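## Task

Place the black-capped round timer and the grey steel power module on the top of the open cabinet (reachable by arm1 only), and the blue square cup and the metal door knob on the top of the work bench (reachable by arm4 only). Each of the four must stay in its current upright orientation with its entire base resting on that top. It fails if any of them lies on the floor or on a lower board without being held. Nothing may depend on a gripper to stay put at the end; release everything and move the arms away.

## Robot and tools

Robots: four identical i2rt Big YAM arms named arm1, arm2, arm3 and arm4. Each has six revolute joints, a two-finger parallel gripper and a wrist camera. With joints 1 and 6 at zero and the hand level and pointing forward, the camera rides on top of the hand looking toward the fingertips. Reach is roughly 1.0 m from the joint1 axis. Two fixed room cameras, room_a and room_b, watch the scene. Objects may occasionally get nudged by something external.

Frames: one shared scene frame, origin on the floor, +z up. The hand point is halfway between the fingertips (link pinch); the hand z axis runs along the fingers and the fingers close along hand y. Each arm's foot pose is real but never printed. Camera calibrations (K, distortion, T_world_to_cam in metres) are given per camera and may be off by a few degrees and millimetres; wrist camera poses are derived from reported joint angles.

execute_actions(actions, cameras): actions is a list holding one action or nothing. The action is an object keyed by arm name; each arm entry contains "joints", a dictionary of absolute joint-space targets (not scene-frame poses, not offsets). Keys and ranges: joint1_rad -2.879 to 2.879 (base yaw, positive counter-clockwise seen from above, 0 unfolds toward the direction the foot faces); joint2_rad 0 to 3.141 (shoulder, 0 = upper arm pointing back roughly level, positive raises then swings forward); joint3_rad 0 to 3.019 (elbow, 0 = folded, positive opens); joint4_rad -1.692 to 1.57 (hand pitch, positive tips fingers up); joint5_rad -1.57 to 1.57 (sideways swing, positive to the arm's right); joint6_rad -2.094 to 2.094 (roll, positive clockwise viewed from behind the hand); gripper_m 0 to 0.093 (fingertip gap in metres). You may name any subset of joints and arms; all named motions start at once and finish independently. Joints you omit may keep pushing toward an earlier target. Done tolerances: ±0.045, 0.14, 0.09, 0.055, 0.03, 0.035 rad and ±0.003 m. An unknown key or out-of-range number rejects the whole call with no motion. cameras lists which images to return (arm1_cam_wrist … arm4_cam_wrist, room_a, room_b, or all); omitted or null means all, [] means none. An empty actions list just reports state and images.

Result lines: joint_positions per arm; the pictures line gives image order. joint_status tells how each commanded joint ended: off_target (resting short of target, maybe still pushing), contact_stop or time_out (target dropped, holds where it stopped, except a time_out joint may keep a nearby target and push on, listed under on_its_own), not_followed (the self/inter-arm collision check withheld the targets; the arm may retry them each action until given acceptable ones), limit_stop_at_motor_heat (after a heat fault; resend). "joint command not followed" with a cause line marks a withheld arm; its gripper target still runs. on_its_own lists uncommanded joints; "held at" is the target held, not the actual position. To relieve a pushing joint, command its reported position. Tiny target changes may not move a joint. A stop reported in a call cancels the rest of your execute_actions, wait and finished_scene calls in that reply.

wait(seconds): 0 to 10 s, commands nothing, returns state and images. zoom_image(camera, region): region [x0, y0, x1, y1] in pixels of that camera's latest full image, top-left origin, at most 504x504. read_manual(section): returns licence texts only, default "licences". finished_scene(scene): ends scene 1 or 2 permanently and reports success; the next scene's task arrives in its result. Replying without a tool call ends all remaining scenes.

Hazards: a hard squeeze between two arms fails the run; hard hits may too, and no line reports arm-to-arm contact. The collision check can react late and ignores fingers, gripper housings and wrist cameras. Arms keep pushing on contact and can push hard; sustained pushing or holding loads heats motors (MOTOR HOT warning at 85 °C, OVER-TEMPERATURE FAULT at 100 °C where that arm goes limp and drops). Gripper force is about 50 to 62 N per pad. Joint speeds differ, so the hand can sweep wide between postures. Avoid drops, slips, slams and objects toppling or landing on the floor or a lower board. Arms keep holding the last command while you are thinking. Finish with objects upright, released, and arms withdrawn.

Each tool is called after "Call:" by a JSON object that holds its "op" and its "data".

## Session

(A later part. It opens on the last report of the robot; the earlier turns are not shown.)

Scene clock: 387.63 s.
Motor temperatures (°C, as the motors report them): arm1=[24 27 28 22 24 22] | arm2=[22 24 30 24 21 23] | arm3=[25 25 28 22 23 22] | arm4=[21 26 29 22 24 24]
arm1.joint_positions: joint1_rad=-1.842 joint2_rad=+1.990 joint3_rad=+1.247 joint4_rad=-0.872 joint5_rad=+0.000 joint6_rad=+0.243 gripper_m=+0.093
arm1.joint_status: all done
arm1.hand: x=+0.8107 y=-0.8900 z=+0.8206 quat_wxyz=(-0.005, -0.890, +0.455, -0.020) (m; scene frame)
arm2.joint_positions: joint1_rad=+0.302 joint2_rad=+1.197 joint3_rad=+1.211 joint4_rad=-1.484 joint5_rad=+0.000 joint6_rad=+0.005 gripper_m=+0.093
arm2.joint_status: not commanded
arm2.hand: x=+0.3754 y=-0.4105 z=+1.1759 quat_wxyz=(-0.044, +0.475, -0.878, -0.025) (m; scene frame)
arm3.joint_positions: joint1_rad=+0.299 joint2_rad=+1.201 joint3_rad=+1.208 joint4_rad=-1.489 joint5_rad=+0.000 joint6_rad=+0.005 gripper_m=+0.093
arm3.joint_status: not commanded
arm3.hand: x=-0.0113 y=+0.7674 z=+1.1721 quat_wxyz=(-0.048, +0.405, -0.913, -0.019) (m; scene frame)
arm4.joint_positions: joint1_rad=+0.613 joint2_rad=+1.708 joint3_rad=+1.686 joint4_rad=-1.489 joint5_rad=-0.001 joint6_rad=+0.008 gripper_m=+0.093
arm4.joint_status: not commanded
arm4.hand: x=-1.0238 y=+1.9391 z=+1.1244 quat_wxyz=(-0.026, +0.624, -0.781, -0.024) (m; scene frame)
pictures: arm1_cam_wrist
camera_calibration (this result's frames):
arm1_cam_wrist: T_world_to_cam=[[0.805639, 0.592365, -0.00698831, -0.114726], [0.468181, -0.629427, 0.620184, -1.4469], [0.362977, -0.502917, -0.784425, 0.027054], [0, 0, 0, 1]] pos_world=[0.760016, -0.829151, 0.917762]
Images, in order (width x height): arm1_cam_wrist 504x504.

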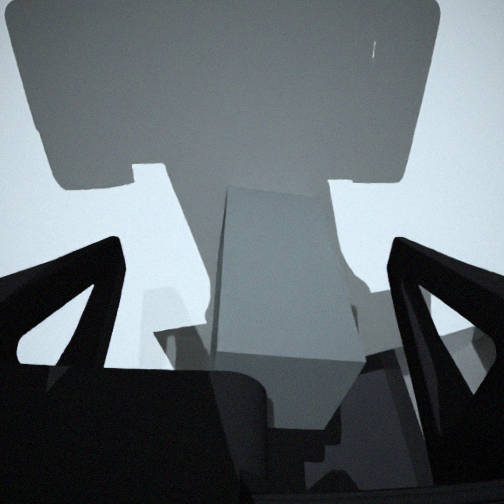

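Call:
{"op": "execute_actions", "data": {"actions": [{"arm1":{"joints":{"gripper_m":0}}}], "cameras": []}}

Call:
{"op": "execute_actions", "data": {"actions": [{"arm1":{"joints":{"joint2_rad":1.9,"joint3_rad":1.83,"joint4_rad":-1.5}}}], "cameras": []}}

Call:
{"op": "execute_actions", "data": {"actions": [{"arm1":{"joints":{"joint1_rad":1.93}}}], "cameras": []}}

Call:
{"op": "execute_actions", "data": {"actions": [{"arm1":{"joints":{"joint2_rad":2.03,"joint3_rad":1.42,"joint4_rad":-0.95}}}], "cameras": ["arm1_cam_wrist","room_b"]}}

Scene clock: 390.90 s.
Motor temperatures (°C, as the motors report them): arm1=[24 27 28 22 24 22] | arm2=[22 24 30 24 21 23] | arm3=[25 25 28 22 23 22] | arm4=[21 26 29 22 24 24]
arm1.joint_positions: joint1_rad=-1.842 joint2_rad=+1.990 joint3_rad=+1.247 joint4_rad=-0.872 joint5_rad=+0.001 joint6_rad=+0.244 gripper_m=+0.039
arm1.joint_status: gripper_m off_target (ended at +0.039, target +0.000)
arm1.hand: x=+0.8107 y=-0.8899 z=+0.8206 quat_wxyz=(-0.005, -0.890, +0.455, -0.021) (m; scene frame)
arm2.joint_positions: joint1_rad=+0.302 joint2_rad=+1.197 joint3_rad=+1.211 joint4_rad=-1.484 joint5_rad=+0.000 joint6_rad=+0.005 gripper_m=+0.093
arm2.joint_status: not commanded
arm2.hand: x=+0.3754 y=-0.4105 z=+1.1759 quat_wxyz=(-0.044, +0.475, -0.878, -0.025) (m; scene frame)
arm3.joint_positions: joint1_rad=+0.299 joint2_rad=+1.201 joint3_rad=+1.208 joint4_rad=-1.489 joint5_rad=+0.000 joint6_rad=+0.005 gripper_m=+0.093
arm3.joint_status: not commanded
arm3.hand: x=-0.0113 y=+0.7674 z=+1.1721 quat_wxyz=(-0.048, +0.405, -0.913, -0.019) (m; scene frame)
arm4.joint_positions: joint1_rad=+0.613 joint2_rad=+1.708 joint3_rad=+1.686 joint4_rad=-1.489 joint5_rad=-0.001 joint6_rad=+0.008 gripper_m=+0.093
arm4.joint_status: not commanded
arm4.hand: x=-1.0238 y=+1.9391 z=+1.1244 quat_wxyz=(-0.026, +0.624, -0.781, -0.024) (m; scene frame)
pictures: none
No camera images: the call's "cameras" was empty. Leave "cameras" out to get every camera's image.

Scene clock: 392.23 s.
Motor temperatures (°C, as the motors report them): arm1=[24 27 28 22 24 22] | arm2=[22 24 30 24 21 23] | arm3=[25 25 28 22 23 22] | arm4=[21 26 29 22 24 24]
arm1.joint_positions: joint1_rad=-1.842 joint2_rad=+1.896 joint3_rad=+1.787 joint4_rad=-1.486 joint5_rad=+0.001 joint6_rad=+0.244 gripper_m=+0.039
arm1.joint_status: all done
arm1.hand: x=+0.7558 y=-0.8431 z=+1.0562 quat_wxyz=(-0.003, -0.890, +0.455, -0.011) (m; scene frame)
arm2.joint_positions: joint1_rad=+0.302 joint2_rad=+1.197 joint3_rad=+1.211 joint4_rad=-1.484 joint5_rad=+0.000 joint6_rad=+0.005 gripper_m=+0.093
arm2.joint_status: not commanded
arm2.hand: x=+0.3754 y=-0.4105 z=+1.1759 quat_wxyz=(-0.044, +0.475, -0.878, -0.025) (m; scene frame)
arm3.joint_positions: joint1_rad=+0.299 joint2_rad=+1.201 joint3_rad=+1.208 joint4_rad=-1.489 joint5_rad=+0.000 joint6_rad=+0.005 gripper_m=+0.093
arm3.joint_status: not commanded
arm3.hand: x=-0.0113 y=+0.7674 z=+1.1721 quat_wxyz=(-0.048, +0.405, -0.913, -0.019) (m; scene frame)
arm4.joint_positions: joint1_rad=+0.613 joint2_rad=+1.708 joint3_rad=+1.686 joint4_rad=-1.489 joint5_rad=-0.001 joint6_rad=+0.008 gripper_m=+0.093
arm4.joint_status: not commanded
arm4.hand: x=-1.0238 y=+1.9391 z=+1.1244 quat_wxyz=(-0.026, +0.624, -0.781, -0.024) (m; scene frame)
pictures: none
No camera images: the call's "cameras" was empty. Leave "cameras" out to get every camera's image.

Scene clock: 395.40 s.
Motor temperatures (°C, as the motors report them): arm1=[24 27 29 22 24 22] | arm2=[22 24 30 24 21 23] | arm3=[25 25 28 22 23 22] | arm4=[21 26 29 22 24 24]
arm1.joint_positions: joint1_rad=+1.931 joint2_rad=+1.913 joint3_rad=+1.787 joint4_rad=-1.486 joint5_rad=-0.001 joint6_rad=+0.244 gripper_m=+0.039
arm1.joint_status: all done
arm1.hand: x=+1.7797 y=-1.2588 z=+1.0439 quat_wxyz=(+0.022, -0.156, -0.987, +0.001) (m; scene frame)
arm2.joint_positions: joint1_rad=+0.302 joint2_rad=+1.197 joint3_rad=+1.211 joint4_rad=-1.484 joint5_rad=+0.000 joint6_rad=+0.005 gripper_m=+0.093
arm2.joint_status: not commanded
arm2.hand: x=+0.3754 y=-0.4105 z=+1.1759 quat_wxyz=(-0.044, +0.475, -0.878, -0.025) (m; scene frame)
arm3.joint_positions: joint1_rad=+0.299 joint2_rad=+1.201 joint3_rad=+1.208 joint4_rad=-1.489 joint5_rad=+0.000 joint6_rad=+0.005 gripper_m=+0.093
arm3.joint_status: not commanded
arm3.hand: x=-0.0113 y=+0.7674 z=+1.1721 quat_wxyz=(-0.048, +0.405, -0.913, -0.019) (m; scene frame)
arm4.joint_positions: joint1_rad=+0.613 joint2_rad=+1.708 joint3_rad=+1.686 joint4_rad=-1.489 joint5_rad=-0.001 joint6_rad=+0.008 gripper_m=+0.093
arm4.joint_status: not commanded
arm4.hand: x=-1.0238 y=+1.9391 z=+1.1244 quat_wxyz=(-0.026, +0.624, -0.781, -0.024) (m; scene frame)
pictures: none
No camera images: the call's "cameras" was empty. Leave "cameras" out to get every camera's image.

Scene clock: 396.60 s.
Motor temperatures (°C, as the motors report them): arm1=[24 27 28 22 24 22] | arm2=[22 24 30 24 21 23] | arm3=[25 25 28 22 23 22] | arm4=[21 26 29 22 24 24]
arm1.joint_positions: joint1_rad=+1.931 joint2_rad=+2.041 joint3_rad=+1.422 joint4_rad=-0.963 joint5_rad=-0.003 joint6_rad=+0.244 gripper_m=+0.039
arm1.joint_status: all done
arm1.hand: x=+1.7602 y=-1.2573 z=+0.8436 quat_wxyz=(+0.006, -0.156, -0.988, -0.001) (m; scene frame)
arm2.joint_positions: joint1_rad=+0.302 joint2_rad=+1.197 joint3_rad=+1.211 joint4_rad=-1.484 joint5_rad=+0.000 joint6_rad=+0.005 gripper_m=+0.093
arm2.joint_status: not commanded
arm2.hand: x=+0.3754 y=-0.4105 z=+1.1759 quat_wxyz=(-0.044, +0.475, -0.878, -0.025) (m; scene frame)
arm3.joint_positions: joint1_rad=+0.299 joint2_rad=+1.201 joint3_rad=+1.208 joint4_rad=-1.489 joint5_rad=+0.000 joint6_rad=+0.005 gripper_m=+0.093
arm3.joint_status: not commanded
arm3.hand: x=-0.0113 y=+0.7674 z=+1.1721 quat_wxyz=(-0.048, +0.405, -0.913, -0.019) (m; scene frame)
arm4.joint_positions: joint1_rad=+0.613 joint2_rad=+1.708 joint3_rad=+1.686 joint4_rad=-1.489 joint5_rad=-0.001 joint6_rad=+0.008 gripper_m=+0.093
arm4.joint_status: not commanded
arm4.hand: x=-1.0238 y=+1.9391 z=+1.1244 quat_wxyz=(-0.026, +0.624, -0.781, -0.024) (m; scene frame)
pictures: arm1_cam_wrist, room_b
camera_calibration (this result's frames):
arm1_cam_wrist: T_world_to_cam=[[-0.302057, -0.95316, -0.0157329, -0.647944], [-0.767124, 0.233238, 0.597595, 1.14113], [-0.565934, 0.192577, -0.801644, 2.0397], [0, 0, 0, 1]] pos_world=[1.83401, -1.27655, 0.942986]
Images, in order (width x height): arm1_cam_wrist 504x504, room_b 672x504.

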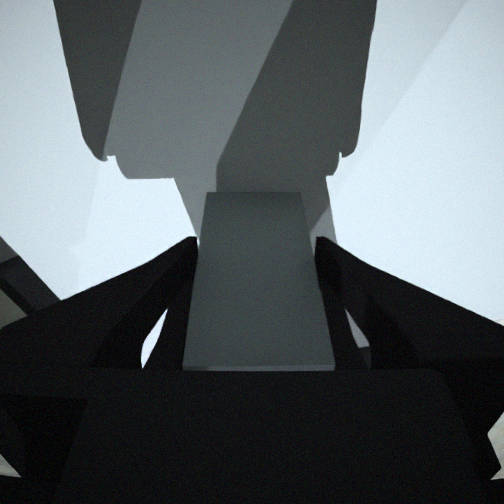

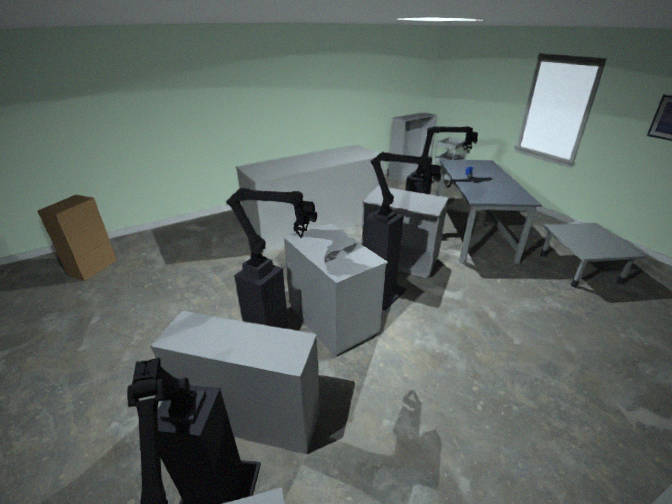

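Target z ≈ .833.

Call:
{"op": "execute_actions", "data": {"actions": [{"arm1":{"joints":{"joint2_rad":2.06}}}], "cameras": []}}

Call:
{"op": "execute_actions", "data": {"actions": [{"arm1":{"joints":{"gripper_m":0.08}}}], "cameras": ["arm1_cam_wrist"]}}

Call:
{"op": "execute_actions", "data": {"actions": [{"arm1":{"joints":{"joint2_rad":1.6,"joint3_rad":1.6,"joint4_rad":-1.5}}}]}}

Scene clock: 399.30 s.
Motor temperatures (°C, as the motors report them): arm1=[24 27 28 22 24 22] | arm2=[22 24 30 24 21 23] | arm3=[25 25 28 22 23 22] | arm4=[21 26 29 22 24 24]
arm1.joint_positions: joint1_rad=+1.931 joint2_rad=+2.046 joint3_rad=+1.422 joint4_rad=-0.963 joint5_rad=-0.003 joint6_rad=+0.244 gripper_m=+0.039
arm1.joint_status: all done
arm1.hand: x=+1.7593 y=-1.2572 z=+0.8407 quat_wxyz=(+0.009, -0.156, -0.988, -0.001) (m; scene frame)
arm2.joint_positions: joint1_rad=+0.302 joint2_rad=+1.197 joint3_rad=+1.211 joint4_rad=-1.484 joint5_rad=+0.000 joint6_rad=+0.005 gripper_m=+0.093
arm2.joint_status: not commanded
arm2.hand: x=+0.3754 y=-0.4105 z=+1.1759 quat_wxyz=(-0.044, +0.475, -0.878, -0.025) (m; scene frame)
arm3.joint_positions: joint1_rad=+0.299 joint2_rad=+1.201 joint3_rad=+1.208 joint4_rad=-1.489 joint5_rad=+0.000 joint6_rad=+0.005 gripper_m=+0.093
arm3.joint_status: not commanded
arm3.hand: x=-0.0113 y=+0.7674 z=+1.1721 quat_wxyz=(-0.048, +0.405, -0.913, -0.019) (m; scene frame)
arm4.joint_positions: joint1_rad=+0.613 joint2_rad=+1.708 joint3_rad=+1.686 joint4_rad=-1.489 joint5_rad=-0.001 joint6_rad=+0.008 gripper_m=+0.093
arm4.joint_status: not commanded
arm4.hand: x=-1.0238 y=+1.9391 z=+1.1244 quat_wxyz=(-0.026, +0.624, -0.781, -0.024) (m; scene frame)
pictures: none
No camera images: the call's "cameras" was empty. Leave "cameras" out to get every camera's image.

Scene clock: 399.97 s.
Motor temperatures (°C, as the motors report them): arm1=[24 27 28 22 24 22] | arm2=[22 24 30 24 21 23] | arm3=[25 25 28 22 23 22] | arm4=[21 26 29 22 24 24]
arm1.joint_positions: joint1_rad=+1.931 joint2_rad=+2.046 joint3_rad=+1.422 joint4_rad=-0.963 joint5_rad=-0.003 joint6_rad=+0.244 gripper_m=+0.080
arm1.joint_status: all done
arm1.hand: x=+1.7593 y=-1.2572 z=+0.8405 quat_wxyz=(+0.009, -0.156, -0.988, -0.001) (m; scene frame)
arm2.joint_positions: joint1_rad=+0.302 joint2_rad=+1.197 joint3_rad=+1.211 joint4_rad=-1.484 joint5_rad=+0.000 joint6_rad=+0.005 gripper_m=+0.093
arm2.joint_status: not commanded
arm2.hand: x=+0.3754 y=-0.4105 z=+1.1759 quat_wxyz=(-0.044, +0.475, -0.878, -0.025) (m; scene frame)
arm3.joint_positions: joint1_rad=+0.299 joint2_rad=+1.201 joint3_rad=+1.208 joint4_rad=-1.489 joint5_rad=+0.000 joint6_rad=+0.005 gripper_m=+0.093
arm3.joint_status: not commanded
arm3.hand: x=-0.0113 y=+0.7674 z=+1.1721 quat_wxyz=(-0.048, +0.405, -0.913, -0.019) (m; scene frame)
arm4.joint_positions: joint1_rad=+0.613 joint2_rad=+1.708 joint3_rad=+1.686 joint4_rad=-1.489 joint5_rad=-0.001 joint6_rad=+0.008 gripper_m=+0.093
arm4.joint_status: not commanded
arm4.hand: x=-1.0238 y=+1.9391 z=+1.1244 quat_wxyz=(-0.026, +0.624, -0.781, -0.024) (m; scene frame)
pictures: arm1_cam_wrist
camera_calibration (this result's frames):
arm1_cam_wrist: T_world_to_cam=[[-0.302141, -0.953155, -0.0143893, -0.649186], [-0.763701, 0.232997, 0.602057, 1.13217], [-0.570501, 0.192895, -0.798323, 2.04233], [0, 0, 0, 1]] pos_world=[1.83365, -1.27652, 0.939467]
Images, in order (width x height): arm1_cam_wrist 504x504.

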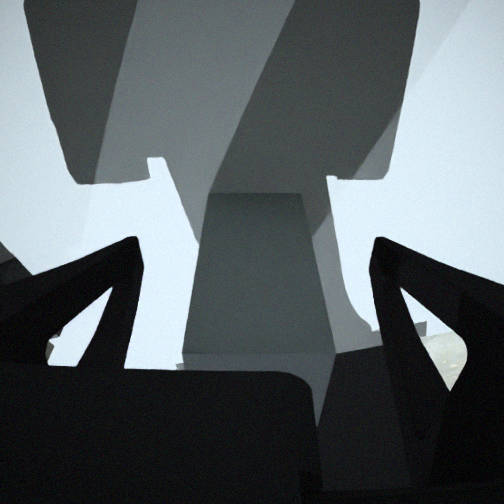

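Scene clock: 401.47 s.
Motor temperatures (°C, as the motors report them): arm1=[24 27 28 22 24 22] | arm2=[22 24 30 24 21 23] | arm3=[25 25 28 22 23 22] | arm4=[21 26 29 22 24 24]
arm1.joint_positions: joint1_rad=+1.931 joint2_rad=+1.605 joint3_rad=+1.591 joint4_rad=-1.487 joint5_rad=-0.003 joint6_rad=+0.244 gripper_m=+0.080
arm1.joint_status: all done
arm1.hand: x=+1.7003 y=-1.2532 z=+1.1298 quat_wxyz=(-0.033, -0.156, -0.987, -0.005) (m; scene frame)
arm2.joint_positions: joint1_rad=+0.302 joint2_rad=+1.197 joint3_rad=+1.211 joint4_rad=-1.484 joint5_rad=+0.000 joint6_rad=+0.005 gripper_m=+0.093
arm2.joint_status: not commanded
arm2.hand: x=+0.3754 y=-0.4105 z=+1.1759 quat_wxyz=(-0.044, +0.475, -0.878, -0.025) (m; scene frame)
arm3.joint_positions: joint1_rad=+0.299 joint2_rad=+1.201 joint3_rad=+1.208 joint4_rad=-1.489 joint5_rad=+0.000 joint6_rad=+0.005 gripper_m=+0.093
arm3.joint_status: not commanded
arm3.hand: x=-0.0113 y=+0.7674 z=+1.1721 quat_wxyz=(-0.048, +0.405, -0.913, -0.019) (m; scene frame)
arm4.joint_positions: joint1_rad=+0.613 joint2_rad=+1.708 joint3_rad=+1.686 joint4_rad=-1.489 joint5_rad=-0.001 joint6_rad=+0.008 gripper_m=+0.093
arm4.joint_status: not commanded
arm4.hand: x=-1.0238 y=+1.9391 z=+1.1244 quat_wxyz=(-0.026, +0.624, -0.781, -0.024) (m; scene frame)
pictures: arm1_cam_wrist, arm2_cam_wrist, arm3_cam_wrist, arm4_cam_wrist, room_a, room_b
camera_calibration (this result's frames):
arm1_cam_wrist: T_world_to_cam=[[-0.300083, -0.95329, -0.0344707, -0.640013], [-0.812321, 0.23643, 0.533137, 1.07683], [-0.500084, 0.187987, -0.845326, 2.16609], [0, 0, 0, 1]] pos_world=[1.7659, -1.27191, 1.23489]
arm2_cam_wrist: T_world_to_cam=[[0.833677, -0.552026, -0.0158228, -0.517929], [-0.469513, -0.723567, 0.505972, -0.712881], [-0.290759, -0.414388, -0.862405, 1.07171], [0, 0, 0, 1]] pos_world=[0.408688, -0.357623, 1.27675]
arm3_cam_wrist: T_world_to_cam=[[0.734911, -0.678145, -0.00509829, 0.534149], [-0.586095, -0.638901, 0.498296, -0.0931016], [-0.341174, -0.363215, -0.866992, 1.41621], [0, 0, 0, 1]] pos_world=[0.0360547, 0.817134, 1.27696]
arm4_cam_wrist: T_world_to_cam=[[0.977686, -0.210074, 0.0000278286, 1.40601], [-0.179198, -0.833921, 0.52198, 0.85264], [-0.109631, -0.510338, -0.852958, 1.95771], [0, 0, 0, 1]] pos_world=[-1.00722, 2.0055, 1.22475]
Images, in order (width x height): arm1_cam_wrist 504x504, arm2_cam_wrist 504x504, arm3_cam_wrist 504x504, arm4_cam_wrist 504x504, room_a 672x504, room_b 672x504.

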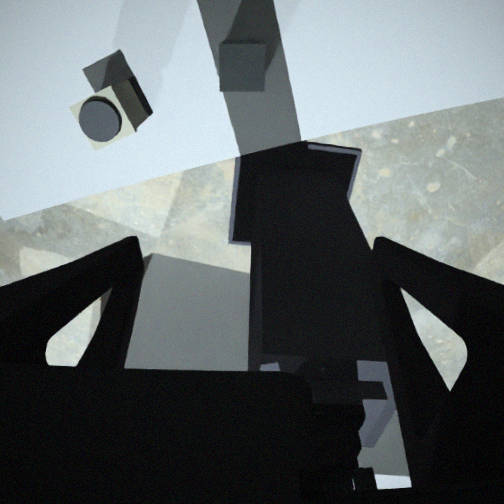

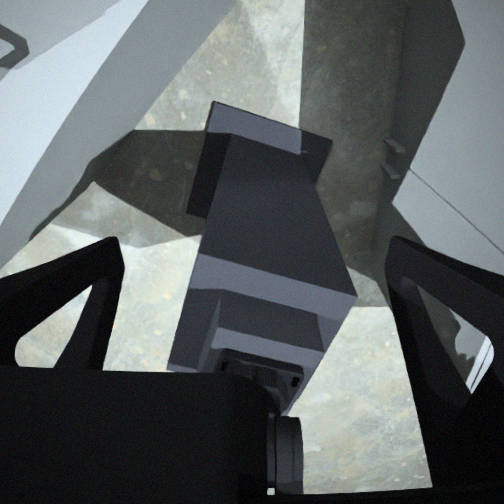

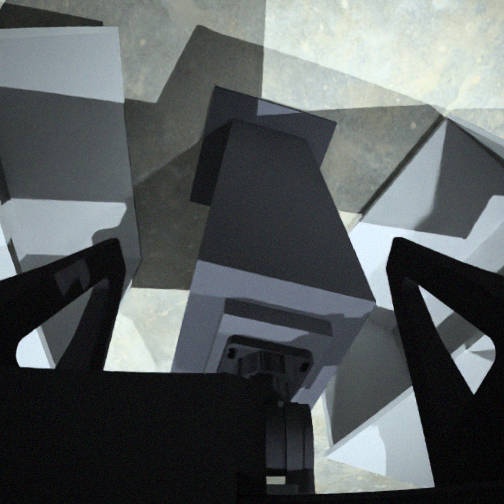

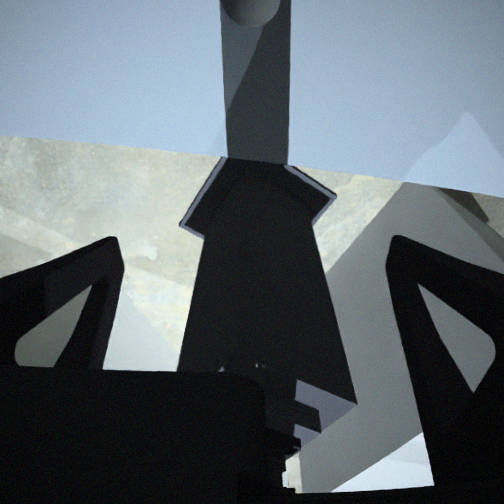

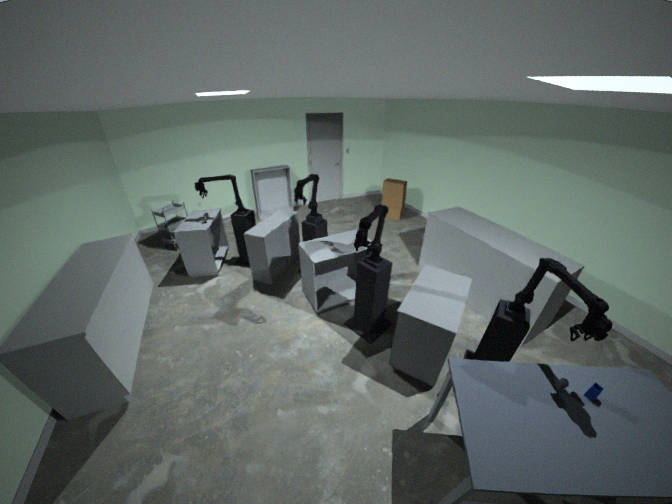

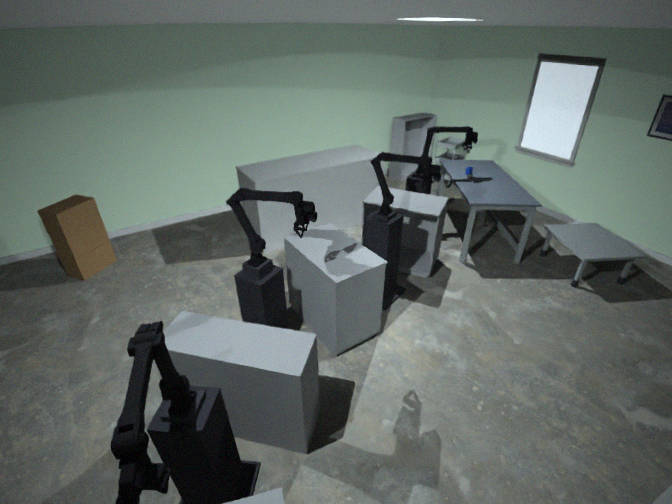

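Call:
{"op": "finished_scene", "data": {"scene": 1}}

The scene is finished: the task was done.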